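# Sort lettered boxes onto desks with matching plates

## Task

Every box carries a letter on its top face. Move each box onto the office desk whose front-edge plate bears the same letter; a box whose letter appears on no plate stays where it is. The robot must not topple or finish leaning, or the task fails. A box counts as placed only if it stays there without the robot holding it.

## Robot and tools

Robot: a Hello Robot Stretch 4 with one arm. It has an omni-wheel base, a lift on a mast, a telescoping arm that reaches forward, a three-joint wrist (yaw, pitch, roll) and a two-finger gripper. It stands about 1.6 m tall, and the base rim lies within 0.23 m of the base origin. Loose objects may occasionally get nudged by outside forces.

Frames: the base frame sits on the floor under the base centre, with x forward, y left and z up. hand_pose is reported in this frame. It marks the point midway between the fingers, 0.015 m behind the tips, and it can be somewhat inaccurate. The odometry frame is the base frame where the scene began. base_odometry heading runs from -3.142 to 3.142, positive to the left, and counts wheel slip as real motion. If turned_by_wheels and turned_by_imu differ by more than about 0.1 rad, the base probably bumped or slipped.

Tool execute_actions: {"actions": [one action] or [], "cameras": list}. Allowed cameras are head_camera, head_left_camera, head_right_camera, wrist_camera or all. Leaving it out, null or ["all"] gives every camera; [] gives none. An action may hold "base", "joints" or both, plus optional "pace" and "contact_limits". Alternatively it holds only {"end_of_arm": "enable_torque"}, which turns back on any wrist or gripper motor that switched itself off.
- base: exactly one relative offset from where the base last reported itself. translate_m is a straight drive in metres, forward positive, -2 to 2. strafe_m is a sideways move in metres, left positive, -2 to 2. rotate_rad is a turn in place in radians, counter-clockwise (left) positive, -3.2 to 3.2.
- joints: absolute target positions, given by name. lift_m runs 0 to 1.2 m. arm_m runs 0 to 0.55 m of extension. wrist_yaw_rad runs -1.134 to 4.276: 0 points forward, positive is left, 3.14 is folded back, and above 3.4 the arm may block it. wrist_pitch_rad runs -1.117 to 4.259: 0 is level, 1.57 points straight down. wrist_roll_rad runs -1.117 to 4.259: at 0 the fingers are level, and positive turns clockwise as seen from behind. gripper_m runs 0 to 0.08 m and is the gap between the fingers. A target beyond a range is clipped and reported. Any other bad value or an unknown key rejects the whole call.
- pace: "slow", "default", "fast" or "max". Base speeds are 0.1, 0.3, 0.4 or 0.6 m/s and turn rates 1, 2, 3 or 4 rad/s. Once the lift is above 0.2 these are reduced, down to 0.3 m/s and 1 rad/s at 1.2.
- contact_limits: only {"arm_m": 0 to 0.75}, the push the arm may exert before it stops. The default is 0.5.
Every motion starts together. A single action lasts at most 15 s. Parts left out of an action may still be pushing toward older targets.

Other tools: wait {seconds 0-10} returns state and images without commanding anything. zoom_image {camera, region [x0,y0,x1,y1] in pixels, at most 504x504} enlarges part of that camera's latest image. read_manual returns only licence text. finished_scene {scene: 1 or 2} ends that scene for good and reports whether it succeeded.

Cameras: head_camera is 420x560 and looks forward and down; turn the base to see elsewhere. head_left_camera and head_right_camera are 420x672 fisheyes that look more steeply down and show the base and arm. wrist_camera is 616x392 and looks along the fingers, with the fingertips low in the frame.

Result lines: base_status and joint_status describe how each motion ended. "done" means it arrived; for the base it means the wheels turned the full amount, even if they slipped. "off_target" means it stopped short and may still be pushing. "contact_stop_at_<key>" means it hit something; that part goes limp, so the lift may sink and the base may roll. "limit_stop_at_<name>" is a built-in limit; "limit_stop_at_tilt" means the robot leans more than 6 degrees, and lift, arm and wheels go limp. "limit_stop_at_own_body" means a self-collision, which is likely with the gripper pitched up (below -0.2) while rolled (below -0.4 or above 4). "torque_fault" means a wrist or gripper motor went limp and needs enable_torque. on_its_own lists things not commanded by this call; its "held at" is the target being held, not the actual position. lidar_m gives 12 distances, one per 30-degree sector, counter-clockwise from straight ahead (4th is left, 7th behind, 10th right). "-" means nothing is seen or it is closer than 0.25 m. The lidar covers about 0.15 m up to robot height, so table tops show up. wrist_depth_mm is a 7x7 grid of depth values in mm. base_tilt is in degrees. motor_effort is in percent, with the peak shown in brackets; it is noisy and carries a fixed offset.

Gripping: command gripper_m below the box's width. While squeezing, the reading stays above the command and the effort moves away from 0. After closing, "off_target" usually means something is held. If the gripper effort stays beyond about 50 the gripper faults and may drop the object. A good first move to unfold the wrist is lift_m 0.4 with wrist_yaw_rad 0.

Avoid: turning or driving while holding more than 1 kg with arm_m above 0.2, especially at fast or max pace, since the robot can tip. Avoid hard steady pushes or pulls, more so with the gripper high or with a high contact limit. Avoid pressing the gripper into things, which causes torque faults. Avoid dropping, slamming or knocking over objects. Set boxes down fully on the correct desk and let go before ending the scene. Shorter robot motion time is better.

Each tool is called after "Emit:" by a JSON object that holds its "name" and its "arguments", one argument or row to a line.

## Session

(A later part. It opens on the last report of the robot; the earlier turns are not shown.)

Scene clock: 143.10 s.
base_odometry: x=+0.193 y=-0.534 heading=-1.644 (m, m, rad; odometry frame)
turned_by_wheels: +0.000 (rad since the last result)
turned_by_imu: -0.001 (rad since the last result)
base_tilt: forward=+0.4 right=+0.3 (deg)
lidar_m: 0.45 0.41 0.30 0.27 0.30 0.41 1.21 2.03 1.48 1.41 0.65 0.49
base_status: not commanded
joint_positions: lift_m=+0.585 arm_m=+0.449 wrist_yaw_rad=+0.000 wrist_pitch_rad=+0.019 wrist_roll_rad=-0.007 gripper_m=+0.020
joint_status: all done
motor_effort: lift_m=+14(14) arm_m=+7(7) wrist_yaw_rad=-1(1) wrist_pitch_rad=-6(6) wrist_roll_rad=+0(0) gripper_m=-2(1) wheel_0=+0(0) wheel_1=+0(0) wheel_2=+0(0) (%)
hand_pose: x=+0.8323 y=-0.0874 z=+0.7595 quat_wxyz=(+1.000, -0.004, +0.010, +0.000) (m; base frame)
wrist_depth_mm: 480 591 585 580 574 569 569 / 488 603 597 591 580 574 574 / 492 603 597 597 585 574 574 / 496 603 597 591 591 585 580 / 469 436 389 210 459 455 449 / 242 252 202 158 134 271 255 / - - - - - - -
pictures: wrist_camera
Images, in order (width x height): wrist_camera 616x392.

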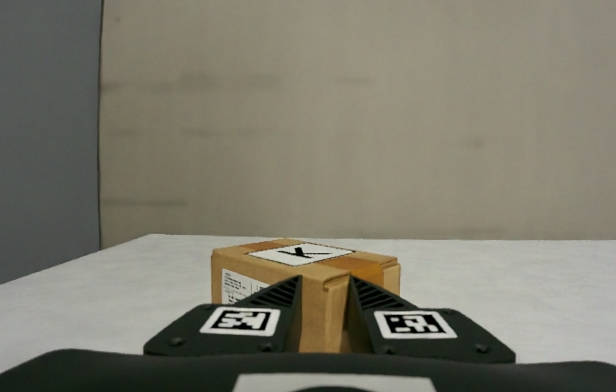

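Emit:
{"name": "execute_actions", "arguments": {
  "actions": [
    {"joints":{"gripper_m":0.08,"arm_m":0.3}}
  ],
  "cameras": ["head_camera"]
}}

Scene clock: 151.00 s.
base_odometry: x=+0.193 y=-0.534 heading=-1.644 (m, m, rad; odometry frame)
turned_by_wheels: +0.000 (rad since the last result)
turned_by_imu: -0.002 (rad since the last result)
base_tilt: forward=+0.5 right=+0.3 (deg)
lidar_m: 0.48 0.42 0.29 0.26 0.29 0.43 1.19 2.01 1.49 1.42 0.66 0.51
base_status: not commanded
joint_positions: lift_m=+0.585 arm_m=+0.301 wrist_yaw_rad=+0.000 wrist_pitch_rad=+0.020 wrist_roll_rad=-0.007 gripper_m=+0.080
joint_status: all done
motor_effort: lift_m=+14(14) arm_m=-7(9) wrist_yaw_rad=-1(1) wrist_pitch_rad=-7(4) wrist_roll_rad=+1(0) gripper_m=+2(3) wheel_0=+0(0) wheel_1=+0(0) wheel_2=+0(1) (%)
hand_pose: x=+0.6847 y=-0.0874 z=+0.7595 quat_wxyz=(+1.000, -0.004, +0.010, +0.000) (m; base frame)
wrist_depth_mm: 488 691 732 723 715 715 699 / 488 715 732 741 732 715 707 / 496 707 741 732 732 723 715 / 496 723 750 750 732 723 732 / 473 433 442 320 459 455 452 / 262 271 145 264 241 132 - / - - 141 208 195 - -
pictures: head_camera
Images, in order (width x height): head_camera 420x560.

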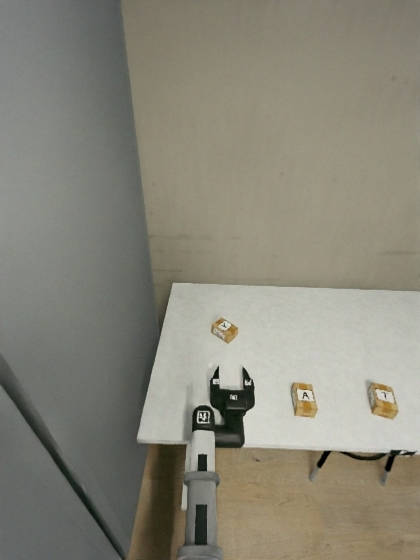

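Emit:
{"name": "zoom_image", "arguments": {
  "camera": "head_camera",
  "region": [190, 300, 340, 430]
}}

Region (190, 300, 340, 430) of head_camera's 420x560 image, scaled by 3.360, with more detail than that image has; it fills the top 437 rows of this view, and the rest is white.

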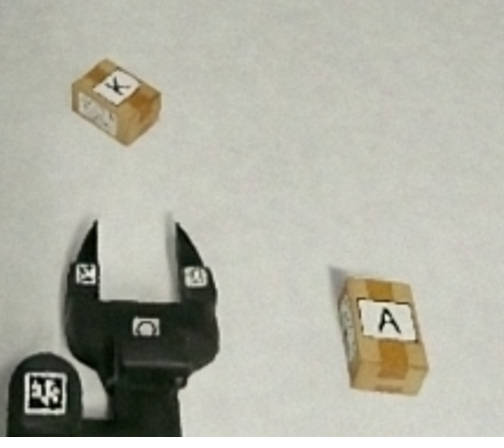

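Emit:
{"name": "execute_actions", "arguments": {
  "actions": [
    {"base":{"translate_m":0.08},"joints":{"lift_m":0.92,"arm_m":0.54,"wrist_pitch_rad":1.57,"wrist_yaw_rad":1.05}}
  ],
  "cameras": ["wrist_camera"]
}}

Scene clock: 166.87 s.
base_odometry: x=+0.187 y=-0.614 heading=-1.644 (m, m, rad; odometry frame)
turned_by_wheels: +0.000 (rad since the last result)
turned_by_imu: -0.008 (rad since the last result)
base_tilt: forward=+0.4 right=+0.3 (deg)
lidar_m: 0.36 0.40 0.29 0.28 0.31 0.40 1.22 2.04 1.49 1.41 0.54 0.40
base_status: done
joint_positions: lift_m=+0.920 arm_m=+0.539 wrist_yaw_rad=+1.050 wrist_pitch_rad=+1.570 wrist_roll_rad=-0.007 gripper_m=+0.080
joint_status: all done
motor_effort: lift_m=+24(28) arm_m=+7(13) wrist_yaw_rad=-2(51) wrist_pitch_rad=+1(85) wrist_roll_rad=-1(9) gripper_m=+1(1) wheel_0=+1(15) wheel_1=+0(12) wheel_2=+2(20) (%)
hand_pose: x=+0.7856 y=-0.0434 z=+0.8851 quat_wxyz=(+0.611, -0.356, +0.610, +0.357) (m; base frame)
wrist_depth_mm: 399 421 307 306 301 298 296 / 427 314 309 306 304 301 296 / 319 314 310 307 306 300 298 / 319 315 314 310 272 301 301 / 322 317 314 309 258 303 301 / 322 317 145 310 309 132 - / - - 140 314 310 - -
pictures: wrist_camera
Images, in order (width x height): wrist_camera 616x392.

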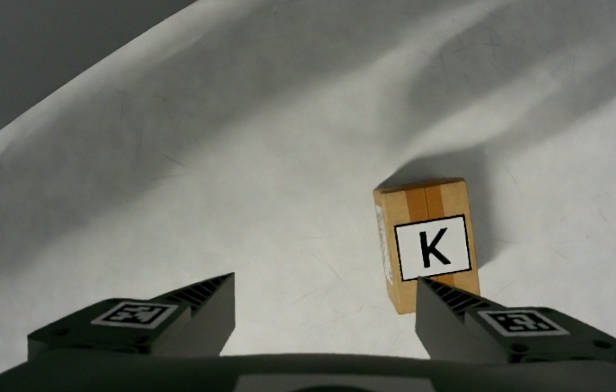

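Emit:
{"name": "execute_actions", "arguments": {
  "actions": [
    {"base":{"translate_m":0.066},"pace":"slow"}
  ],
  "cameras": []
}}

Emit:
{"name": "execute_actions", "arguments": {
  "actions": [
    {"base":{"strafe_m":-0.038},"pace":"slow"}
  ],
  "cameras": []
}}

Emit:
{"name": "execute_actions", "arguments": {
  "actions": [
    {"joints":{"lift_m":0.80}}
  ],
  "cameras": ["wrist_camera"]
}}

Scene clock: 173.50 s.
base_odometry: x=+0.182 y=-0.680 heading=-1.644 (m, m, rad; odometry frame)
turned_by_wheels: +0.000 (rad since the last result)
turned_by_imu: -0.002 (rad since the last result)
base_tilt: forward=+0.5 right=+0.3 (deg)
lidar_m: 0.30 0.34 0.28 0.25 0.31 0.43 1.17 1.98 1.49 1.21 0.45 0.32
base_status: done
joint_positions: lift_m=+0.920 arm_m=+0.539 wrist_yaw_rad=+1.050 wrist_pitch_rad=+1.570 wrist_roll_rad=-0.007 gripper_m=+0.080
joint_status: not commanded
motor_effort: lift_m=+24(24) arm_m=+7(7) wrist_yaw_rad=-1(2) wrist_pitch_rad=+2(2) wrist_roll_rad=-1(1) gripper_m=-1(0) wheel_0=+0(4) wheel_1=+1(2) wheel_2=+0(6) (%)
hand_pose: x=+0.7857 y=-0.0434 z=+0.8851 quat_wxyz=(+0.611, -0.356, +0.610, +0.357) (m; base frame)
wrist_depth_mm: 397 424 309 304 301 297 296 / 430 312 309 306 303 300 297 / 317 314 310 306 304 301 298 / 320 317 312 309 307 301 300 / 320 317 314 270 306 304 301 / 324 317 145 263 259 132 - / - - 140 314 286 - -
pictures: none
No camera images: the call's "cameras" was empty. Leave "cameras" out to get every camera's image.

Scene clock: 174.93 s.
base_odometry: x=+0.145 y=-0.677 heading=-1.644 (m, m, rad; odometry frame)
turned_by_wheels: +0.000 (rad since the last result)
turned_by_imu: +0.000 (rad since the last result)
base_tilt: forward=+0.4 right=+0.3 (deg)
lidar_m: 0.30 0.34 0.34 0.31 0.35 0.48 1.42 1.96 1.45 1.21 0.46 0.32
base_status: done
joint_positions: lift_m=+0.920 arm_m=+0.539 wrist_yaw_rad=+1.050 wrist_pitch_rad=+1.570 wrist_roll_rad=-0.007 gripper_m=+0.080
joint_status: not commanded
motor_effort: lift_m=+23(24) arm_m=+7(6) wrist_yaw_rad=-2(2) wrist_pitch_rad=+1(3) wrist_roll_rad=-1(1) gripper_m=-1(0) wheel_0=+3(4) wheel_1=-2(5) wheel_2=+0(0) (%)
hand_pose: x=+0.7857 y=-0.0434 z=+0.8851 quat_wxyz=(+0.611, -0.356, +0.610, +0.357) (m; base frame)
wrist_depth_mm: 430 310 306 304 303 298 297 / 317 312 309 306 303 301 297 / 317 315 310 307 306 301 298 / 322 315 312 259 306 303 300 / 320 319 314 259 307 306 303 / 324 317 145 310 307 132 - / - - 140 314 310 - -
pictures: none
No camera images: the call's "cameras" was empty. Leave "cameras" out to get every camera's image.

Scene clock: 176.47 s.
base_odometry: x=+0.145 y=-0.677 heading=-1.644 (m, m, rad; odometry frame)
turned_by_wheels: +0.000 (rad since the last result)
turned_by_imu: -0.001 (rad since the last result)
base_tilt: forward=+0.4 right=+0.3 (deg)
lidar_m: 0.31 0.33 0.33 0.33 0.35 0.49 1.42 1.94 1.44 1.21 0.44 0.32
base_status: not commanded
joint_positions: lift_m=+0.800 arm_m=+0.539 wrist_yaw_rad=+1.050 wrist_pitch_rad=+1.570 wrist_roll_rad=-0.007 gripper_m=+0.080
joint_status: all done
motor_effort: lift_m=+14(23) arm_m=+6(6) wrist_yaw_rad=-1(2) wrist_pitch_rad=+2(2) wrist_roll_rad=-1(1) gripper_m=+1(1) wheel_0=+3(3) wheel_1=-2(2) wheel_2=+0(0) (%)
hand_pose: x=+0.7857 y=-0.0434 z=+0.7659 quat_wxyz=(+0.611, -0.356, +0.610, +0.357) (m; base frame)
wrist_depth_mm: 193 191 190 187 186 183 - / 195 191 190 188 186 184 182 / 195 194 191 190 187 185 184 / 196 193 192 140 187 185 184 / 197 195 193 140 188 186 185 / 198 194 141 141 140 132 - / - - 141 142 140 - -
pictures: wrist_camera
Images, in order (width x height): wrist_camera 616x392.

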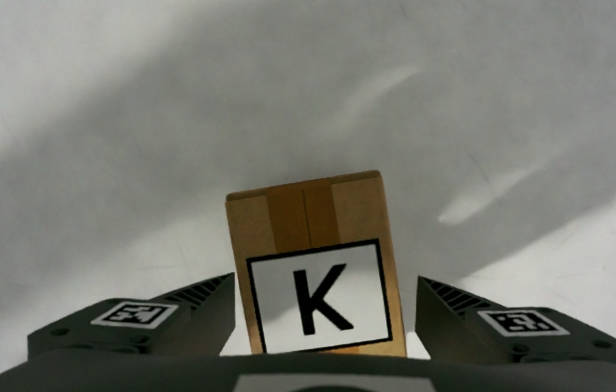

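Good. Lower slightly and grip.

Emit:
{"name": "execute_actions", "arguments": {
  "actions": [
    {"joints":{"lift_m":0.775}}
  ],
  "cameras": []
}}

Emit:
{"name": "execute_actions", "arguments": {
  "actions": [
    {"joints":{"gripper_m":0.03}}
  ],
  "cameras": []
}}

Emit:
{"name": "execute_actions", "arguments": {
  "actions": [
    {"joints":{"lift_m":0.95}}
  ],
  "cameras": []
}}

Emit:
{"name": "execute_actions", "arguments": {
  "actions": [
    {"joints":{"arm_m":0.0,"wrist_yaw_rad":0}}
  ],
  "cameras": ["wrist_camera"]
}}

Scene clock: 180.43 s.
base_odometry: x=+0.145 y=-0.677 heading=-1.644 (m, m, rad; odometry frame)
turned_by_wheels: +0.000 (rad since the last result)
turned_by_imu: -0.002 (rad since the last result)
base_tilt: forward=+0.5 right=+0.3 (deg)
lidar_m: 0.30 0.30 0.33 0.32 0.35 0.46 1.43 1.93 1.43 1.20 0.45 0.31
base_status: not commanded
joint_positions: lift_m=+0.775 arm_m=+0.539 wrist_yaw_rad=+1.050 wrist_pitch_rad=+1.570 wrist_roll_rad=-0.007 gripper_m=+0.080
joint_status: all done
motor_effort: lift_m=+14(16) arm_m=+6(6) wrist_yaw_rad=-1(1) wrist_pitch_rad=+4(4) wrist_roll_rad=-1(1) gripper_m=+0(0) wheel_0=+3(2) wheel_1=-2(2) wheel_2=+0(0) (%)
hand_pose: x=+0.7857 y=-0.0434 z=+0.7410 quat_wxyz=(+0.611, -0.356, +0.610, +0.357) (m; base frame)
wrist_depth_mm: 168 166 164 162 161 159 - / 168 167 165 163 161 159 159 / 169 167 166 164 162 160 159 / 171 168 166 115 117 162 160 / 171 169 116 115 114 162 161 / 172 169 117 116 115 132 - / - - 117 116 115 - -
pictures: none
No camera images: the call's "cameras" was empty. Leave "cameras" out to get every camera's image.

Scene clock: 181.40 s.
base_odometry: x=+0.145 y=-0.677 heading=-1.644 (m, m, rad; odometry frame)
turned_by_wheels: +0.000 (rad since the last result)
turned_by_imu: +0.000 (rad since the last result)
base_tilt: forward=+0.4 right=+0.4 (deg)
lidar_m: 0.30 0.33 0.33 0.31 0.34 0.49 1.44 1.94 1.45 1.21 0.45 0.31
base_status: not commanded
joint_positions: lift_m=+0.775 arm_m=+0.539 wrist_yaw_rad=+1.050 wrist_pitch_rad=+1.570 wrist_roll_rad=-0.007 gripper_m=+0.063
joint_status: gripper_m off_target (ended at +0.063, target +0.030)
on_its_own: gripper_m is held at +0.058, not at your +0.030, by its contact guard: the fingers met something
motor_effort: lift_m=+13(13) arm_m=+6(6) wrist_yaw_rad=-1(1) wrist_pitch_rad=+2(1) wrist_roll_rad=-1(1) gripper_m=-41(45) wheel_0=+2(3) wheel_1=-1(2) wheel_2=+0(0) (%)
hand_pose: x=+0.7857 y=-0.0434 z=+0.7410 quat_wxyz=(+0.611, -0.356, +0.610, +0.357) (m; base frame)
wrist_depth_mm: 167 166 164 163 160 159 - / 169 167 164 163 161 160 158 / 169 167 166 164 162 160 160 / 170 168 166 115 117 162 160 / 171 169 116 116 115 162 161 / 173 169 117 116 115 163 - / - - - 116 115 - -
pictures: none
No camera images: the call's "cameras" was empty. Leave "cameras" out to get every camera's image.

Scene clock: 183.20 s.
base_odometry: x=+0.145 y=-0.677 heading=-1.644 (m, m, rad; odometry frame)
turned_by_wheels: +0.000 (rad since the last result)
turned_by_imu: -0.001 (rad since the last result)
base_tilt: forward=+0.4 right=+0.3 (deg)
lidar_m: 0.30 0.30 0.35 0.32 0.33 0.48 1.44 1.94 1.45 1.21 0.46 0.32
base_status: not commanded
joint_positions: lift_m=+0.950 arm_m=+0.539 wrist_yaw_rad=+1.050 wrist_pitch_rad=+1.570 wrist_roll_rad=-0.007 gripper_m=+0.063
joint_status: all done
on_its_own: gripper_m is held at +0.058, not at your +0.030, by its contact guard: the fingers met something
motor_effort: lift_m=+24(22) arm_m=+6(6) wrist_yaw_rad=-1(1) wrist_pitch_rad=+2(4) wrist_roll_rad=-1(1) gripper_m=-41(41) wheel_0=+3(2) wheel_1=-2(2) wheel_2=+0(0) (%)
hand_pose: x=+0.7857 y=-0.0434 z=+0.9151 quat_wxyz=(+0.611, -0.356, +0.610, +0.357) (m; base frame)
wrist_depth_mm: 449 342 340 334 329 327 324 / 345 343 340 336 332 329 325 / 347 345 342 338 334 332 327 / 351 347 340 115 117 332 327 / 351 347 117 116 114 332 330 / 353 349 117 116 115 332 332 / - - - 116 115 - -
pictures: none
No camera images: the call's "cameras" was empty. Leave "cameras" out to get every camera's image.

Scene clock: 185.83 s.
base_odometry: x=+0.145 y=-0.677 heading=-1.643 (m, m, rad; odometry frame)
turned_by_wheels: +0.000 (rad since the last result)
turned_by_imu: -0.001 (rad since the last result)
base_tilt: forward=+0.4 right=+0.3 (deg)
lidar_m: 0.31 0.33 0.34 0.30 0.34 0.48 1.44 1.91 1.46 1.21 0.45 0.33
base_status: not commanded
joint_positions: lift_m=+0.950 arm_m=+0.001 wrist_yaw_rad=+0.000 wrist_pitch_rad=+1.571 wrist_roll_rad=-0.007 gripper_m=+0.063
joint_status: all done
on_its_own: gripper_m is held at +0.058, not at your +0.030, by its contact guard: the fingers met something
motor_effort: lift_m=+24(24) arm_m=-7(3) wrist_yaw_rad=-1(7) wrist_pitch_rad=+0(0) wrist_roll_rad=-1(1) gripper_m=-44(43) wheel_0=+3(3) wheel_1=-1(2) wheel_2=+1(0) (%)
hand_pose: x=+0.1721 y=-0.0874 z=+0.9151 quat_wxyz=(+0.707, -0.002, +0.707, +0.002) (m; base frame)
wrist_depth_mm: 345 343 338 336 332 329 325 / 347 345 347 345 334 332 329 / 559 809 1078 1025 1025 1025 1025 / 603 878 1078 115 117 1025 1025 / 564 809 117 115 115 1042 1042 / 559 715 117 116 114 1042 1042 / - - - 116 115 - -
pictures: wrist_camera
Images, in order (width x height): wrist_camera 616x392.

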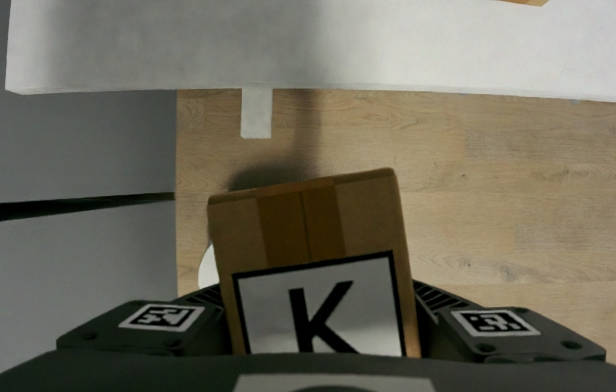

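Emit:
{"name": "execute_actions", "arguments": {
  "actions": [
    {"base":{"strafe_m":-0.45},"joints":{"lift_m":0.6},"pace":"fast"}
  ],
  "cameras": []
}}

Emit:
{"name": "execute_actions", "arguments": {
  "actions": [
    {"base":{"translate_m":-2.0},"pace":"fast"}
  ],
  "cameras": []
}}

Scene clock: 193.17 s.
base_odometry: x=-0.304 y=-0.644 heading=-1.643 (m, m, rad; odometry frame)
turned_by_wheels: +0.000 (rad since the last result)
turned_by_imu: -0.004 (rad since the last result)
base_tilt: forward=+0.5 right=+0.3 (deg)
lidar_m: 0.30 0.33 0.45 0.77 0.81 1.13 2.62 1.30 0.96 0.93 0.46 0.32
base_status: done
joint_positions: lift_m=+0.600 arm_m=+0.001 wrist_yaw_rad=+0.000 wrist_pitch_rad=+1.570 wrist_roll_rad=-0.007 gripper_m=+0.063
joint_status: all done
on_its_own: gripper_m is held at +0.058, not at your +0.030, by its contact guard: the fingers met something
motor_effort: lift_m=+14(26) arm_m=-6(7) wrist_yaw_rad=-2(0) wrist_pitch_rad=+1(1) wrist_roll_rad=-1(1) gripper_m=-43(43) wheel_0=+0(9) wheel_1=+1(10) wheel_2=+0(1) (%)
hand_pose: x=+0.1721 y=-0.0874 z=+0.5659 quat_wxyz=(+0.707, -0.002, +0.707, +0.002) (m; base frame)
wrist_depth_mm: 723 707 707 691 691 691 683 / 723 707 715 707 691 683 683 / 723 732 707 707 707 691 691 / 732 723 707 115 117 691 691 / 732 732 116 115 114 707 699 / 741 512 117 116 115 699 699 / - - - 116 115 - -
pictures: none
No camera images: the call's "cameras" was empty. Leave "cameras" out to get every camera's image.

Scene clock: 199.53 s.
base_odometry: x=-0.159 y=+1.350 heading=-1.643 (m, m, rad; odometry frame)
turned_by_wheels: +0.000 (rad since the last result)
turned_by_imu: +0.003 (rad since the last result)
base_tilt: forward=+0.4 right=+0.3 (deg)
lidar_m: 2.28 1.15 0.85 1.33 0.94 0.63 0.58 0.65 0.92 0.91 0.96 1.32
base_status: done
joint_positions: lift_m=+0.600 arm_m=+0.001 wrist_yaw_rad=+0.000 wrist_pitch_rad=+1.570 wrist_roll_rad=-0.007 gripper_m=+0.063
joint_status: not commanded
on_its_own: gripper_m is held at +0.058, not at your +0.030, by its contact guard: the fingers met something
motor_effort: lift_m=+15(14) arm_m=-6(7) wrist_yaw_rad=-1(2) wrist_pitch_rad=+1(2) wrist_roll_rad=-1(1) gripper_m=-41(43) wheel_0=+2(6) wheel_1=+2(9) wheel_2=-1(12) (%)
hand_pose: x=+0.1721 y=-0.0874 z=+0.5659 quat_wxyz=(+0.707, -0.002, +0.707, +0.002) (m; base frame)
wrist_depth_mm: 715 715 715 699 691 683 683 / 732 723 707 707 699 691 683 / 723 723 715 707 699 691 691 / 741 723 715 115 117 691 691 / 732 732 117 115 114 699 699 / 732 517 117 116 115 699 691 / - - - 116 115 - -
pictures: none
No camera images: the call's "cameras" was empty. Leave "cameras" out to get every camera's image.

Emit:
{"name": "execute_actions", "arguments": {
  "actions": [
    {"base":{"translate_m":-0.1}}
  ],
  "cameras": []
}}

Emit:
{"name": "execute_actions", "arguments": {
  "actions": [
    {"base":{"strafe_m":1.3}}
  ],
  "cameras": []
}}

Scene clock: 203.37 s.
base_odometry: x=-0.152 y=+1.450 heading=-1.643 (m, m, rad; odometry frame)
turned_by_wheels: +0.000 (rad since the last result)
turned_by_imu: -0.001 (rad since the last result)
base_tilt: forward=+0.4 right=+0.3 (deg)
lidar_m: 2.41 1.09 0.89 2.02 0.77 0.50 0.48 0.55 0.73 0.91 0.97 1.34
base_status: done
joint_positions: lift_m=+0.600 arm_m=+0.001 wrist_yaw_rad=+0.000 wrist_pitch_rad=+1.570 wrist_roll_rad=-0.007 gripper_m=+0.063
joint_status: not commanded
on_its_own: gripper_m is held at +0.058, not at your +0.030, by its contact guard: the fingers met something
motor_effort: lift_m=+15(15) arm_m=-6(6) wrist_yaw_rad=-2(1) wrist_pitch_rad=+2(2) wrist_roll_rad=-1(0) gripper_m=-43(42) wheel_0=+0(5) wheel_1=+1(6) wheel_2=+0(3) (%)
hand_pose: x=+0.1721 y=-0.0874 z=+0.5659 quat_wxyz=(+0.707, -0.002, +0.707, +0.002) (m; base frame)
wrist_depth_mm: 723 707 699 707 699 691 676 / 732 723 715 707 699 683 683 / 732 723 715 715 699 691 683 / 732 732 715 115 117 691 683 / 732 732 117 115 115 699 707 / 741 512 117 116 115 699 699 / - - - 116 115 - -
pictures: none
No camera images: the call's "cameras" was empty. Leave "cameras" out to get every camera's image.

Scene clock: 209.03 s.
base_odometry: x=+1.145 y=+1.356 heading=-1.643 (m, m, rad; odometry frame)
turned_by_wheels: +0.000 (rad since the last result)
turned_by_imu: +0.003 (rad since the last result)
base_tilt: forward=+0.4 right=+0.3 (deg)
lidar_m: 0.43 2.47 1.79 1.86 0.70 0.53 0.51 0.53 0.73 2.19 0.61 0.43
base_status: done
joint_positions: lift_m=+0.600 arm_m=+0.001 wrist_yaw_rad=+0.000 wrist_pitch_rad=+1.570 wrist_roll_rad=-0.007 gripper_m=+0.063
joint_status: not commanded
on_its_own: gripper_m is held at +0.058, not at your +0.030, by its contact guard: the fingers met something
motor_effort: lift_m=+16(15) arm_m=-6(6) wrist_yaw_rad=-1(1) wrist_pitch_rad=+0(1) wrist_roll_rad=+0(1) gripper_m=-42(43) wheel_0=+1(7) wheel_1=-1(7) wheel_2=+1(4) (%)
hand_pose: x=+0.1721 y=-0.0874 z=+0.5658 quat_wxyz=(+0.707, -0.002, +0.707, +0.002) (m; base frame)
wrist_depth_mm: 732 723 715 544 500 477 477 / 723 715 707 707 691 691 691 / 732 723 715 699 707 699 691 / 732 723 707 115 117 699 691 / 732 723 116 115 114 699 699 / 732 512 117 116 115 699 691 / - - - 116 115 - -
pictures: none
No camera images: the call's "cameras" was empty. Leave "cameras" out to get every camera's image.

Emit:
{"name": "execute_actions", "arguments": {
  "actions": [
    {"base":{"strafe_m":1.2}}
  ],
  "cameras": []
}}

Emit:
{"name": "execute_actions", "arguments": {
  "actions": [
    {"base":{"translate_m":1.9},"pace":"fast"}
  ],
  "cameras": ["head_camera"]
}}

Scene clock: 216.73 s.
base_odometry: x=+2.342 y=+1.270 heading=-1.643 (m, m, rad; odometry frame)
turned_by_wheels: +0.000 (rad since the last result)
turned_by_imu: +0.002 (rad since the last result)
base_tilt: forward=+0.4 right=+0.3 (deg)
lidar_m: 2.01 0.75 0.67 0.66 0.69 0.48 0.45 0.47 0.67 1.66 1.30 1.82
base_status: done
joint_positions: lift_m=+0.600 arm_m=+0.001 wrist_yaw_rad=+0.000 wrist_pitch_rad=+1.570 wrist_roll_rad=-0.007 gripper_m=+0.063
joint_status: not commanded
on_its_own: gripper_m is held at +0.058, not at your +0.030, by its contact guard: the fingers met something
motor_effort: lift_m=+16(16) arm_m=-6(6) wrist_yaw_rad=-2(0) wrist_pitch_rad=+1(2) wrist_roll_rad=-1(1) gripper_m=-43(41) wheel_0=+2(8) wheel_1=-2(7) wheel_2=+1(1) (%)
hand_pose: x=+0.1721 y=-0.0874 z=+0.5658 quat_wxyz=(+0.707, -0.002, +0.707, +0.002) (m; base frame)
wrist_depth_mm: 732 715 715 699 699 691 683 / 732 707 707 707 691 691 683 / 732 732 715 715 699 691 691 / 732 732 715 115 117 699 691 / 741 732 116 116 115 699 699 / 741 508 117 116 115 699 707 / - - - 116 115 - -
pictures: none
No camera images: the call's "cameras" was empty. Leave "cameras" out to get every camera's image.

Scene clock: 222.83 s.
base_odometry: x=+2.205 y=-0.625 heading=-1.643 (m, m, rad; odometry frame)
turned_by_wheels: +0.000 (rad since the last result)
turned_by_imu: -0.008 (rad since the last result)
base_tilt: forward=+0.4 right=+0.3 (deg)
lidar_m: 0.56 0.60 1.33 0.49 0.52 0.69 2.39 1.78 1.31 1.24 0.79 0.58
base_status: done
joint_positions: lift_m=+0.600 arm_m=+0.001 wrist_yaw_rad=+0.000 wrist_pitch_rad=+1.570 wrist_roll_rad=-0.007 gripper_m=+0.063
joint_status: not commanded
on_its_own: gripper_m is held at +0.058, not at your +0.030, by its contact guard: the fingers met something
motor_effort: lift_m=+16(16) arm_m=-6(6) wrist_yaw_rad=-2(1) wrist_pitch_rad=+2(0) wrist_roll_rad=-1(1) gripper_m=-43(43) wheel_0=+0(7) wheel_1=-2(5) wheel_2=+0(12) (%)
hand_pose: x=+0.1721 y=-0.0874 z=+0.5658 quat_wxyz=(+0.707, -0.002, +0.707, +0.002) (m; base frame)
wrist_depth_mm: 715 715 707 699 691 691 676 / 732 715 715 707 699 691 683 / 732 723 715 707 699 691 691 / 732 732 715 115 117 683 691 / 732 732 117 115 115 707 691 / 741 512 117 116 115 699 699 / - - - 116 115 - -
pictures: head_camera
Images, in order (width x height): head_camera 420x560.

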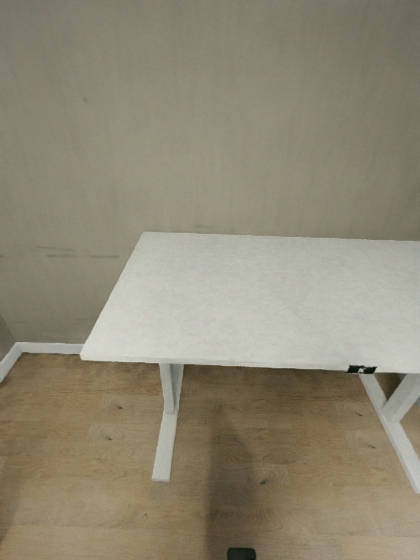

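Emit:
{"name": "execute_actions", "arguments": {
  "actions": [
    {"base":{"translate_m":0.1},"joints":{"lift_m":0.9}}
  ],
  "cameras": []
}}

Emit:
{"name": "execute_actions", "arguments": {
  "actions": [
    {"joints":{"arm_m":0.5}}
  ],
  "cameras": []
}}

Emit:
{"name": "execute_actions", "arguments": {
  "actions": [
    {"joints":{"lift_m":0.785}}
  ],
  "cameras": []
}}

Emit:
{"name": "execute_actions", "arguments": {
  "actions": [
    {"joints":{"gripper_m":0.08}}
  ],
  "cameras": []
}}

Emit:
{"name": "execute_actions", "arguments": {
  "actions": [
    {"joints":{"lift_m":0.9}}
  ],
  "cameras": []
}}

Emit:
{"name": "execute_actions", "arguments": {
  "actions": [
    {"joints":{"arm_m":0}}
  ],
  "cameras": []
}}

Emit:
{"name": "execute_actions", "arguments": {
  "actions": [
    {"base":{"translate_m":-2.0},"joints":{"lift_m":0.3},"pace":"fast"}
  ],
  "cameras": ["head_camera"]
}}

Scene clock: 230.00 s.
base_odometry: x=+2.198 y=-0.725 heading=-1.643 (m, m, rad; odometry frame)
turned_by_wheels: +0.000 (rad since the last result)
turned_by_imu: -0.002 (rad since the last result)
base_tilt: forward=+0.4 right=+0.4 (deg)
lidar_m: 0.47 0.51 1.32 0.49 0.53 0.73 2.49 1.80 1.31 1.26 0.68 0.48
base_status: done
joint_positions: lift_m=+0.900 arm_m=+0.001 wrist_yaw_rad=+0.000 wrist_pitch_rad=+1.570 wrist_roll_rad=-0.007 gripper_m=+0.063
joint_status: all done
on_its_own: gripper_m is held at +0.058, not at your +0.030, by its contact guard: the fingers met something
motor_effort: lift_m=+24(28) arm_m=-6(6) wrist_yaw_rad=-1(1) wrist_pitch_rad=+0(1) wrist_roll_rad=-1(0) gripper_m=-42(40) wheel_0=+0(6) wheel_1=+0(5) wheel_2=-1(6) (%)
hand_pose: x=+0.1721 y=-0.0874 z=+0.8651 quat_wxyz=(+0.707, -0.002, +0.707, +0.002) (m; base frame)
wrist_depth_mm: 1025 1008 1008 991 976 960 976 / 1025 1042 991 976 991 991 976 / 1042 1025 1008 991 991 960 976 / 1042 1042 1008 115 117 976 991 / 1025 1008 117 115 115 991 976 / 1042 1042 117 116 115 991 991 / - - - 116 115 - -
pictures: none
No camera images: the call's "cameras" was empty. Leave "cameras" out to get every camera's image.

Scene clock: 232.03 s.
base_odometry: x=+2.198 y=-0.725 heading=-1.644 (m, m, rad; odometry frame)
turned_by_wheels: -0.001 (rad since the last result)
turned_by_imu: +0.006 (rad since the last result)
base_tilt: forward=+0.3 right=+0.3 (deg)
lidar_m: 0.51 0.49 1.33 0.48 0.51 0.70 2.50 1.76 1.31 1.26 0.69 0.51
base_status: not commanded
joint_positions: lift_m=+0.901 arm_m=+0.295 wrist_yaw_rad=-0.011 wrist_pitch_rad=+1.580 wrist_roll_rad=-0.003 gripper_m=+0.060
joint_status: arm_m contact_stop (moved +0.294 of +0.499)
on_its_own: gripper_m is held at +0.058, not at your +0.030, by its contact guard: the fingers met something; arm_m is slack since a contact_stop (your +0.500 is given up); wrist_yaw_rad is at rest, and its effort (+30) is outside its rest range (-13 to +13); wrist_pitch_rad is at rest, and its effort (-28) is outside its rest range (-23 to +23)
motor_effort: lift_m=+8(24) arm_m=+0(28) wrist_yaw_rad=+30(76) wrist_pitch_rad=-28(96) wrist_roll_rad=-11(16) gripper_m=-17(42) wheel_0=+0(7) wheel_1=+1(10) wheel_2=-9(18) (%)
hand_pose: x=+0.4629 y=-0.0874 z=+0.8664 quat_wxyz=(+0.704, +0.003, +0.710, -0.003) (m; base frame)
wrist_depth_mm: - - - - - - - / - - - - - - - / - - - - - - - / - - - - - - - / - - - - - - - / - - - - - - - / - - - - - - -
pictures: none
No camera images: the call's "cameras" was empty. Leave "cameras" out to get every camera's image.

not run: a stop came earlier in this reply.

not run: a stop came earlier in this reply.

not run: a stop came earlier in this reply.

not run: a stop came earlier in this reply.

not run: a stop came earlier in this reply.

Emit:
{"name": "execute_actions", "arguments": {
  "actions": [
    {"joints":{"arm_m":0.15}}
  ],
  "cameras": []
}}

Emit:
{"name": "execute_actions", "arguments": {
  "actions": [
    {"joints":{"lift_m":1.15}}
  ],
  "cameras": ["wrist_camera","head_camera"]
}}

Scene clock: 236.00 s.
base_odometry: x=+2.198 y=-0.725 heading=-1.643 (m, m, rad; odometry frame)
turned_by_wheels: +0.001 (rad since the last result)
turned_by_imu: -0.001 (rad since the last result)
base_tilt: forward=+0.5 right=+0.3 (deg)
lidar_m: 0.46 0.50 1.30 0.46 0.52 0.70 2.49 1.79 1.31 1.27 0.65 0.49
base_status: not commanded
joint_positions: lift_m=+0.900 arm_m=+0.151 wrist_yaw_rad=+0.000 wrist_pitch_rad=+1.570 wrist_roll_rad=-0.007 gripper_m=+0.060
joint_status: all done
on_its_own: gripper_m is held at +0.058, not at your +0.030, by its contact guard: the fingers met something
motor_effort: lift_m=+17(18) arm_m=-7(8) wrist_yaw_rad=-1(31) wrist_pitch_rad=+1(26) wrist_roll_rad=-1(13) gripper_m=-17(15) wheel_0=+0(0) wheel_1=+0(1) wheel_2=-1(9) (%)
hand_pose: x=+0.3222 y=-0.0874 z=+0.8657 quat_wxyz=(+0.707, -0.002, +0.707, +0.002) (m; base frame)
wrist_depth_mm: 1008 1025 991 976 960 976 976 / 1042 1008 991 991 991 976 976 / 1025 1025 991 1008 991 991 976 / 1025 1008 1008 118 117 991 960 / 1025 1025 1025 118 117 991 976 / 1060 1025 119 118 117 991 976 / - - - 118 117 - -
pictures: none
No camera images: the call's "cameras" was empty. Leave "cameras" out to get every camera's image.

Scene clock: 238.10 s.
base_odometry: x=+2.198 y=-0.725 heading=-1.643 (m, m, rad; odometry frame)
turned_by_wheels: +0.000 (rad since the last result)
turned_by_imu: -0.001 (rad since the last result)
base_tilt: forward=+0.4 right=+0.3 (deg)
lidar_m: 0.48 0.51 1.32 0.49 0.50 0.73 2.49 1.83 1.31 1.27 0.66 0.50
base_status: not commanded
joint_positions: lift_m=+1.150 arm_m=+0.151 wrist_yaw_rad=+0.000 wrist_pitch_rad=+1.570 wrist_roll_rad=-0.007 gripper_m=+0.060
joint_status: all done
on_its_own: gripper_m is held at +0.058, not at your +0.030, by its contact guard: the fingers met something
motor_effort: lift_m=+24(23) arm_m=-7(7) wrist_yaw_rad=-1(1) wrist_pitch_rad=+1(2) wrist_roll_rad=-1(1) gripper_m=-14(15) wheel_0=+0(1) wheel_1=+0(0) wheel_2=-1(0) (%)
hand_pose: x=+0.3222 y=-0.0874 z=+1.1151 quat_wxyz=(+0.707, -0.002, +0.707, +0.002) (m; base frame)
wrist_depth_mm: 314 312 309 304 301 300 296 / 1281 1281 1255 1255 1229 1205 1205 / 1308 1255 1255 1281 1255 1229 1229 / 1255 1281 1281 118 117 1229 1205 / 1308 1281 1308 118 117 1229 1229 / 1308 1308 119 118 117 1229 1255 / - - - 118 117 - -
pictures: head_camera, wrist_camera
Images, in order (width x height): head_camera 420x560, wrist_camera 616x392.

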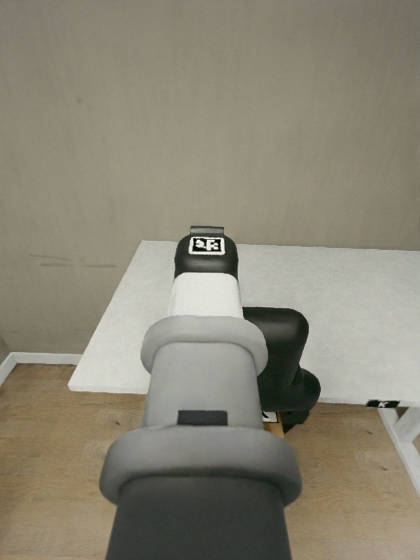

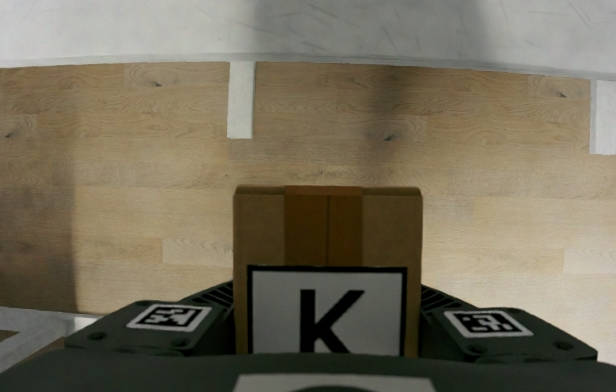

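Emit:
{"name": "execute_actions", "arguments": {
  "actions": [
    {"joints":{"arm_m":0.5}}
  ],
  "cameras": []
}}

Emit:
{"name": "execute_actions", "arguments": {
  "actions": [
    {"joints":{"lift_m":1.02}}
  ],
  "cameras": []
}}

Emit:
{"name": "execute_actions", "arguments": {
  "actions": [
    {"joints":{"gripper_m":0.08}}
  ],
  "cameras": []
}}

Emit:
{"name": "execute_actions", "arguments": {
  "actions": [
    {"joints":{"lift_m":1.15}}
  ],
  "cameras": []
}}

Emit:
{"name": "execute_actions", "arguments": {
  "actions": [
    {"joints":{"arm_m":0}}
  ],
  "cameras": []
}}

Emit:
{"name": "execute_actions", "arguments": {
  "actions": [
    {"base":{"translate_m":-2.0},"joints":{"lift_m":0.3},"pace":"fast"}
  ],
  "cameras": ["head_camera"]
}}

Scene clock: 246.00 s.
base_odometry: x=+2.198 y=-0.725 heading=-1.643 (m, m, rad; odometry frame)
turned_by_wheels: +0.000 (rad since the last result)
turned_by_imu: -0.002 (rad since the last result)
base_tilt: forward=+0.5 right=+0.3 (deg)
lidar_m: 0.47 0.51 1.33 0.50 0.53 0.71 2.51 1.79 1.30 1.25 0.65 0.47
base_status: not commanded
joint_positions: lift_m=+1.150 arm_m=+0.499 wrist_yaw_rad=+0.000 wrist_pitch_rad=+1.570 wrist_roll_rad=-0.007 gripper_m=+0.060
joint_status: all done
on_its_own: gripper_m is held at +0.058, not at your +0.030, by its contact guard: the fingers met something
motor_effort: lift_m=+24(24) arm_m=+7(9) wrist_yaw_rad=-2(1) wrist_pitch_rad=+2(0) wrist_roll_rad=+0(1) gripper_m=-16(15) wheel_0=+0(0) wheel_1=+1(1) wheel_2=-1(1) (%)
hand_pose: x=+0.6699 y=-0.0874 z=+1.1151 quat_wxyz=(+0.707, -0.003, +0.707, +0.003) (m; base frame)
wrist_depth_mm: 314 312 307 304 301 298 296 / 317 312 309 304 301 300 298 / 315 312 310 309 304 303 298 / 320 314 314 118 117 303 300 / 322 317 312 118 117 304 303 / 322 320 119 118 117 304 304 / - - - 118 117 - -
pictures: none
No camera images: the call's "cameras" was empty. Leave "cameras" out to get every camera's image.

Scene clock: 247.60 s.
base_odometry: x=+2.198 y=-0.725 heading=-1.643 (m, m, rad; odometry frame)
turned_by_wheels: +0.000 (rad since the last result)
turned_by_imu: -0.001 (rad since the last result)
base_tilt: forward=+0.5 right=+0.3 (deg)
lidar_m: 0.47 0.50 1.34 0.48 0.51 0.70 2.49 1.80 1.31 1.26 0.69 0.50
base_status: not commanded
joint_positions: lift_m=+1.020 arm_m=+0.499 wrist_yaw_rad=+0.000 wrist_pitch_rad=+1.570 wrist_roll_rad=-0.007 gripper_m=+0.060
joint_status: all done
on_its_own: gripper_m is held at +0.058, not at your +0.030, by its contact guard: the fingers met something
motor_effort: lift_m=+14(22) arm_m=+7(7) wrist_yaw_rad=-2(2) wrist_pitch_rad=+1(4) wrist_roll_rad=+0(1) gripper_m=-14(16) wheel_0=+0(0) wheel_1=+1(0) wheel_2=-1(1) (%)
hand_pose: x=+0.6699 y=-0.0874 z=+0.9859 quat_wxyz=(+0.707, -0.003, +0.707, +0.003) (m; base frame)
wrist_depth_mm: 183 181 180 178 176 174 - / 183 182 179 178 176 174 174 / 184 183 181 179 178 175 174 / 185 183 182 118 117 177 176 / 187 185 183 118 117 178 176 / 187 186 119 118 117 177 - / - - - 118 117 - -
pictures: none
No camera images: the call's "cameras" was empty. Leave "cameras" out to get every camera's image.

Scene clock: 248.50 s.
base_odometry: x=+2.198 y=-0.725 heading=-1.643 (m, m, rad; odometry frame)
turned_by_wheels: +0.000 (rad since the last result)
turned_by_imu: +0.000 (rad since the last result)
base_tilt: forward=+0.5 right=+0.3 (deg)
lidar_m: 0.45 0.51 1.35 0.47 0.52 0.69 2.50 1.80 1.31 1.27 0.68 0.48
base_status: not commanded
joint_positions: lift_m=+1.020 arm_m=+0.499 wrist_yaw_rad=+0.000 wrist_pitch_rad=+1.570 wrist_roll_rad=-0.007 gripper_m=+0.080
joint_status: all done
motor_effort: lift_m=+14(14) arm_m=+7(6) wrist_yaw_rad=-2(1) wrist_pitch_rad=+2(2) wrist_roll_rad=+0(0) gripper_m=+0(16) wheel_0=+1(1) wheel_1=+0(1) wheel_2=-1(1) (%)
hand_pose: x=+0.6699 y=-0.0874 z=+0.9859 quat_wxyz=(+0.707, -0.003, +0.707, +0.003) (m; base frame)
wrist_depth_mm: 182 181 179 177 176 174 - / 183 182 180 178 177 175 173 / 185 183 181 180 178 176 175 / 186 184 182 134 178 177 176 / 187 185 183 131 130 178 177 / 188 185 133 131 131 132 - / - - 133 132 131 - -
pictures: none
No camera images: the call's "cameras" was empty. Leave "cameras" out to get every camera's image.

Scene clock: 250.10 s.
base_odometry: x=+2.198 y=-0.725 heading=-1.643 (m, m, rad; odometry frame)
turned_by_wheels: +0.000 (rad since the last result)
turned_by_imu: -0.001 (rad since the last result)
base_tilt: forward=+0.5 right=+0.3 (deg)
lidar_m: 0.46 0.51 1.35 0.48 0.51 0.72 2.51 1.81 1.29 1.25 0.69 0.47
base_status: not commanded
joint_positions: lift_m=+1.150 arm_m=+0.499 wrist_yaw_rad=+0.000 wrist_pitch_rad=+1.570 wrist_roll_rad=-0.007 gripper_m=+0.080
joint_status: all done
motor_effort: lift_m=+24(26) arm_m=+7(7) wrist_yaw_rad=-2(2) wrist_pitch_rad=+2(4) wrist_roll_rad=-1(1) gripper_m=-1(1) wheel_0=+0(1) wheel_1=+0(1) wheel_2=-1(1) (%)
hand_pose: x=+0.6699 y=-0.0874 z=+1.1151 quat_wxyz=(+0.707, -0.003, +0.707, +0.003) (m; base frame)
wrist_depth_mm: 314 314 307 304 301 298 296 / 317 314 310 306 303 300 297 / 317 314 310 307 306 301 298 / 320 315 314 260 306 304 300 / 322 319 314 260 307 304 303 / 324 317 145 312 309 132 - / - - 140 314 310 - -
pictures: none
No camera images: the call's "cameras" was empty. Leave "cameras" out to get every camera's image.

Scene clock: 252.63 s.
base_odometry: x=+2.198 y=-0.725 heading=-1.643 (m, m, rad; odometry frame)
turned_by_wheels: +0.000 (rad since the last result)
turned_by_imu: -0.001 (rad since the last result)
base_tilt: forward=+0.4 right=+0.3 (deg)
lidar_m: 0.47 0.51 1.33 0.46 0.54 0.73 2.48 1.80 1.29 1.25 0.66 0.48
base_status: not commanded
joint_positions: lift_m=+1.150 arm_m=+0.001 wrist_yaw_rad=+0.000 wrist_pitch_rad=+1.570 wrist_roll_rad=-0.007 gripper_m=+0.080
joint_status: all done
motor_effort: lift_m=+24(24) arm_m=-7(8) wrist_yaw_rad=-2(2) wrist_pitch_rad=+0(0) wrist_roll_rad=+0(1) gripper_m=+2(1) wheel_0=+1(0) wheel_1=+1(1) wheel_2=-1(1) (%)
hand_pose: x=+0.1721 y=-0.0874 z=+1.1151 quat_wxyz=(+0.707, -0.002, +0.707, +0.002) (m; base frame)
wrist_depth_mm: 1281 1255 1255 1255 1205 1205 1182 / 1308 1281 1281 1255 1229 1205 1229 / 1308 1281 1229 1255 1255 1229 1229 / 1281 1255 1281 1255 1255 1229 1255 / 1281 1281 1281 1060 1229 1255 1229 / 1281 1281 145 1042 1229 132 1255 / - - 140 1281 1281 - -
pictures: none
No camera images: the call's "cameras" was empty. Leave "cameras" out to get every camera's image.

Scene clock: 260.47 s.
base_odometry: x=+2.343 y=+1.270 heading=-1.643 (m, m, rad; odometry frame)
turned_by_wheels: +0.000 (rad since the last result)
turned_by_imu: +0.003 (rad since the last result)
base_tilt: forward=+0.5 right=+0.3 (deg)
lidar_m: 2.01 0.75 0.69 0.67 0.71 0.47 0.45 0.46 0.70 1.62 1.31 1.81
base_status: done
joint_positions: lift_m=+0.300 arm_m=+0.001 wrist_yaw_rad=+0.000 wrist_pitch_rad=+1.570 wrist_roll_rad=-0.007 gripper_m=+0.080
joint_status: all done
motor_effort: lift_m=+14(27) arm_m=-7(7) wrist_yaw_rad=-1(0) wrist_pitch_rad=+1(0) wrist_roll_rad=-1(0) gripper_m=+1(0) wheel_0=+0(5) wheel_1=-1(5) wheel_2=+0(7) (%)
hand_pose: x=+0.1722 y=-0.0874 z=+0.2659 quat_wxyz=(+0.707, -0.002, +0.707, +0.002) (m; base frame)
wrist_depth_mm: 418 415 410 404 402 397 394 / 421 415 410 410 404 399 397 / 421 421 410 410 407 402 399 / 421 421 415 410 410 404 402 / 424 216 204 223 407 407 402 / 209 204 145 201 201 132 407 / - - 141 202 200 - -
pictures: head_camera
Images, in order (width x height): head_camera 420x560.

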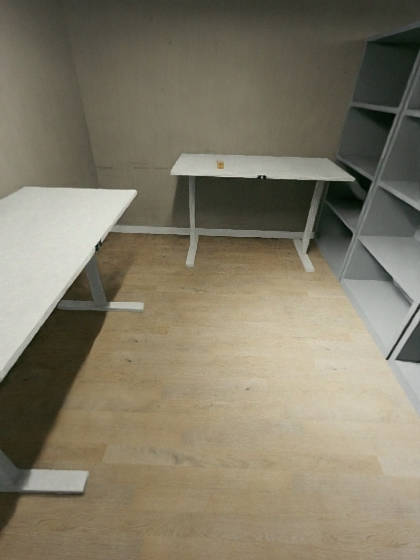

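Emit:
{"name": "execute_actions", "arguments": {
  "actions": [
    {"base":{"strafe_m":-2.0}}
  ],
  "cameras": []
}}

Emit:
{"name": "execute_actions", "arguments": {
  "actions": [
    {"base":{"strafe_m":-0.98},"pace":"fast"}
  ],
  "cameras": []
}}

Emit:
{"name": "execute_actions", "arguments": {
  "actions": [
    {"base":{"translate_m":1.95},"pace":"fast"}
  ],
  "cameras": []
}}

Emit:
{"name": "execute_actions", "arguments": {
  "actions": [
    {"joints":{"lift_m":0.92}}
  ],
  "cameras": []
}}

Emit:
{"name": "execute_actions", "arguments": {
  "actions": [
    {"joints":{"arm_m":0.4}}
  ],
  "cameras": ["wrist_camera"]
}}

Scene clock: 276.00 s.
base_odometry: x=+0.348 y=+1.414 heading=-1.643 (m, m, rad; odometry frame)
turned_by_wheels: +0.000 (rad since the last result)
turned_by_imu: -0.014 (rad since the last result)
base_tilt: forward=+0.5 right=+0.3 (deg)
lidar_m: 1.14 0.50 0.61 1.90 0.76 0.54 0.51 0.54 0.79 1.39 1.47 2.06
base_status: done
joint_positions: lift_m=+0.300 arm_m=+0.001 wrist_yaw_rad=+0.000 wrist_pitch_rad=+1.570 wrist_roll_rad=-0.007 gripper_m=+0.080
joint_status: not commanded
motor_effort: lift_m=+15(15) arm_m=-6(7) wrist_yaw_rad=-2(1) wrist_pitch_rad=+0(2) wrist_roll_rad=+0(1) gripper_m=+2(0) wheel_0=+0(9) wheel_1=-1(7) wheel_2=+1(2) (%)
hand_pose: x=+0.1722 y=-0.0874 z=+0.2658 quat_wxyz=(+0.707, -0.002, +0.707, +0.002) (m; base frame)
wrist_depth_mm: 418 413 407 404 404 399 394 / 418 418 410 407 404 399 397 / 421 421 413 413 407 399 399 / 424 421 413 415 407 402 399 / 424 216 204 223 413 407 402 / 210 204 145 200 200 132 407 / - - 140 201 200 - -
pictures: none
No camera images: the call's "cameras" was empty. Leave "cameras" out to get every camera's image.

Scene clock: 279.67 s.
base_odometry: x=-0.630 y=+1.485 heading=-1.643 (m, m, rad; odometry frame)
turned_by_wheels: +0.000 (rad since the last result)
turned_by_imu: -0.006 (rad since the last result)
base_tilt: forward=+0.4 right=+0.3 (deg)
lidar_m: 1.82 1.80 1.34 1.65 0.77 0.57 0.53 0.58 0.45 0.41 0.44 0.60
base_status: done
joint_positions: lift_m=+0.300 arm_m=+0.001 wrist_yaw_rad=+0.000 wrist_pitch_rad=+1.570 wrist_roll_rad=-0.007 gripper_m=+0.080
joint_status: not commanded
motor_effort: lift_m=+15(15) arm_m=-6(6) wrist_yaw_rad=-1(0) wrist_pitch_rad=+0(1) wrist_roll_rad=-1(0) gripper_m=+1(0) wheel_0=+0(10) wheel_1=+0(11) wheel_2=+1(2) (%)
hand_pose: x=+0.1722 y=-0.0874 z=+0.2658 quat_wxyz=(+0.707, -0.002, +0.707, +0.002) (m; base frame)
wrist_depth_mm: 418 415 413 407 402 397 394 / 421 415 413 410 404 399 397 / 421 415 415 410 407 399 399 / 427 418 413 413 407 402 399 / 427 216 204 223 407 404 402 / 210 204 145 201 200 133 402 / - - 140 201 200 - -
pictures: none
No camera images: the call's "cameras" was empty. Leave "cameras" out to get every camera's image.

Scene clock: 285.90 s.
base_odometry: x=-0.770 y=-0.460 heading=-1.643 (m, m, rad; odometry frame)
turned_by_wheels: +0.000 (rad since the last result)
turned_by_imu: -0.008 (rad since the last result)
base_tilt: forward=+0.4 right=+0.3 (deg)
lidar_m: 0.40 0.45 0.64 1.25 1.31 1.79 1.74 0.66 0.47 0.43 0.47 0.46
base_status: done
joint_positions: lift_m=+0.300 arm_m=+0.001 wrist_yaw_rad=+0.000 wrist_pitch_rad=+1.570 wrist_roll_rad=-0.007 gripper_m=+0.080
joint_status: not commanded
motor_effort: lift_m=+15(15) arm_m=-6(6) wrist_yaw_rad=-1(2) wrist_pitch_rad=+2(0) wrist_roll_rad=+0(0) gripper_m=+1(0) wheel_0=+0(9) wheel_1=+0(6) wheel_2=-1(9) (%)
hand_pose: x=+0.1722 y=-0.0874 z=+0.2658 quat_wxyz=(+0.707, -0.002, +0.707, +0.002) (m; base frame)
wrist_depth_mm: 418 413 410 404 402 399 394 / 418 415 415 407 404 399 397 / 424 418 415 410 407 402 399 / 424 421 415 415 410 404 402 / 427 216 204 224 407 404 402 / 209 204 145 201 200 132 402 / - - 141 201 200 - -
pictures: none
No camera images: the call's "cameras" was empty. Leave "cameras" out to get every camera's image.

Scene clock: 289.23 s.
base_odometry: x=-0.770 y=-0.460 heading=-1.643 (m, m, rad; odometry frame)
turned_by_wheels: +0.000 (rad since the last result)
turned_by_imu: -0.001 (rad since the last result)
base_tilt: forward=+0.4 right=+0.3 (deg)
lidar_m: 0.40 0.44 0.64 1.23 1.31 1.83 1.76 0.65 0.46 0.43 0.46 0.46
base_status: not commanded
joint_positions: lift_m=+0.920 arm_m=+0.001 wrist_yaw_rad=+0.000 wrist_pitch_rad=+1.570 wrist_roll_rad=-0.007 gripper_m=+0.080
joint_status: all done
motor_effort: lift_m=+24(25) arm_m=-6(6) wrist_yaw_rad=-1(1) wrist_pitch_rad=+1(2) wrist_roll_rad=+0(0) gripper_m=+0(1) wheel_0=+0(0) wheel_1=-1(0) wheel_2=-1(1) (%)
hand_pose: x=+0.1722 y=-0.0874 z=+0.8851 quat_wxyz=(+0.707, -0.002, +0.707, +0.002) (m; base frame)
wrist_depth_mm: 1060 1042 1042 1008 1008 866 591 / 1042 1042 1042 1025 991 854 574 / 1078 1042 1025 1025 1025 866 585 / 1060 1060 1042 1025 1008 878 580 / 1078 1060 831 820 1025 854 580 / 1078 1060 145 820 1042 133 564 / - - 141 831 1042 - -
pictures: none
No camera images: the call's "cameras" was empty. Leave "cameras" out to get every camera's image.

Scene clock: 291.53 s.
base_odometry: x=-0.770 y=-0.460 heading=-1.643 (m, m, rad; odometry frame)
turned_by_wheels: +0.000 (rad since the last result)
turned_by_imu: -0.001 (rad since the last result)
base_tilt: forward=+0.5 right=+0.4 (deg)
lidar_m: 0.42 0.46 0.65 1.26 1.33 1.83 1.74 0.66 0.47 0.44 0.46 0.45
base_status: not commanded
joint_positions: lift_m=+0.920 arm_m=+0.399 wrist_yaw_rad=+0.000 wrist_pitch_rad=+1.570 wrist_roll_rad=-0.007 gripper_m=+0.080
joint_status: all done
motor_effort: lift_m=+23(23) arm_m=+6(5) wrist_yaw_rad=-2(2) wrist_pitch_rad=-1(1) wrist_roll_rad=+0(1) gripper_m=+1(0) wheel_0=+0(0) wheel_1=+0(0) wheel_2=-1(1) (%)
hand_pose: x=+0.5699 y=-0.0874 z=+0.8851 quat_wxyz=(+0.707, -0.003, +0.707, +0.003) (m; base frame)
wrist_depth_mm: 315 310 307 303 301 298 297 / 315 312 309 306 303 300 297 / 319 315 309 306 304 303 301 / 317 319 310 259 304 304 303 / 314 319 314 309 307 304 303 / 324 319 145 314 307 132 - / - - 140 315 312 - -
pictures: wrist_camera
Images, in order (width x height): wrist_camera 616x392.

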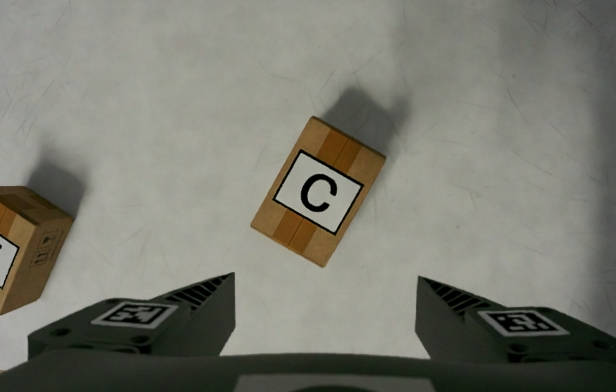

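Emit:
{"name": "execute_actions", "arguments": {
  "actions": [
    {"base":{"strafe_m":-0.01},"joints":{"arm_m":0.49,"wrist_yaw_rad":-0.5}}
  ],
  "cameras": []
}}

Emit:
{"name": "execute_actions", "arguments": {
  "actions": [
    {"joints":{"lift_m":0.80}}
  ],
  "cameras": ["wrist_camera"]
}}

Scene clock: 297.83 s.
base_odometry: x=-0.780 y=-0.460 heading=-1.643 (m, m, rad; odometry frame)
turned_by_wheels: +0.000 (rad since the last result)
turned_by_imu: -0.002 (rad since the last result)
base_tilt: forward=+0.4 right=+0.3 (deg)
lidar_m: 0.42 0.46 0.65 1.27 1.31 1.84 1.77 0.66 0.44 0.43 0.47 0.44
base_status: done
joint_positions: lift_m=+0.920 arm_m=+0.489 wrist_yaw_rad=-0.500 wrist_pitch_rad=+1.570 wrist_roll_rad=-0.007 gripper_m=+0.080
joint_status: all done
motor_effort: lift_m=+24(23) arm_m=+7(9) wrist_yaw_rad=-2(6) wrist_pitch_rad=+2(0) wrist_roll_rad=+0(0) gripper_m=+2(1) wheel_0=+0(8) wheel_1=-1(7) wheel_2=-1(3) (%)
hand_pose: x=+0.6179 y=-0.0768 z=+0.8851 quat_wxyz=(+0.686, +0.172, +0.686, -0.172) (m; base frame)
wrist_depth_mm: 314 310 307 306 303 298 297 / 314 312 310 306 303 301 298 / 315 315 310 307 306 301 300 / 320 315 312 309 306 304 304 / 320 317 314 262 309 304 304 / 324 320 145 263 309 132 - / - - 141 314 312 - -
pictures: none
No camera images: the call's "cameras" was empty. Leave "cameras" out to get every camera's image.

Scene clock: 299.37 s.
base_odometry: x=-0.780 y=-0.460 heading=-1.643 (m, m, rad; odometry frame)
turned_by_wheels: +0.000 (rad since the last result)
turned_by_imu: -0.001 (rad since the last result)
base_tilt: forward=+0.4 right=+0.3 (deg)
lidar_m: 0.41 0.46 0.64 1.26 1.30 1.84 1.74 0.64 0.44 0.42 0.45 0.46
base_status: not commanded
joint_positions: lift_m=+0.800 arm_m=+0.489 wrist_yaw_rad=-0.500 wrist_pitch_rad=+1.570 wrist_roll_rad=-0.007 gripper_m=+0.080
joint_status: all done
motor_effort: lift_m=+14(23) arm_m=+6(7) wrist_yaw_rad=-2(3) wrist_pitch_rad=+1(2) wrist_roll_rad=+0(0) gripper_m=+1(0) wheel_0=+0(0) wheel_1=-1(1) wheel_2=-1(1) (%)
hand_pose: x=+0.6179 y=-0.0768 z=+0.7659 quat_wxyz=(+0.686, +0.172, +0.686, -0.172) (m; base frame)
wrist_depth_mm: 193 191 189 188 186 185 - / 194 192 190 189 187 185 183 / 195 193 192 190 188 186 185 / 196 194 193 190 189 187 186 / 197 195 194 141 189 188 187 / 198 196 143 142 142 132 - / - - 140 142 141 - -
pictures: wrist_camera
Images, in order (width x height): wrist_camera 616x392.

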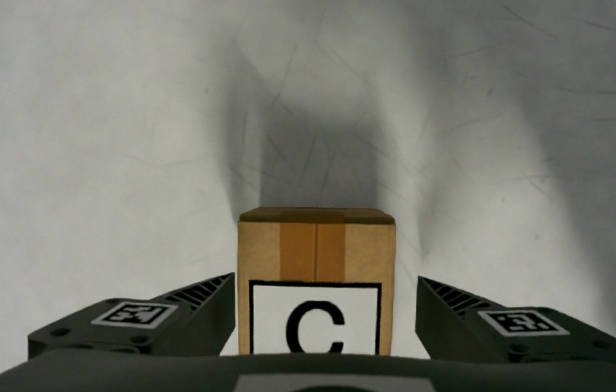

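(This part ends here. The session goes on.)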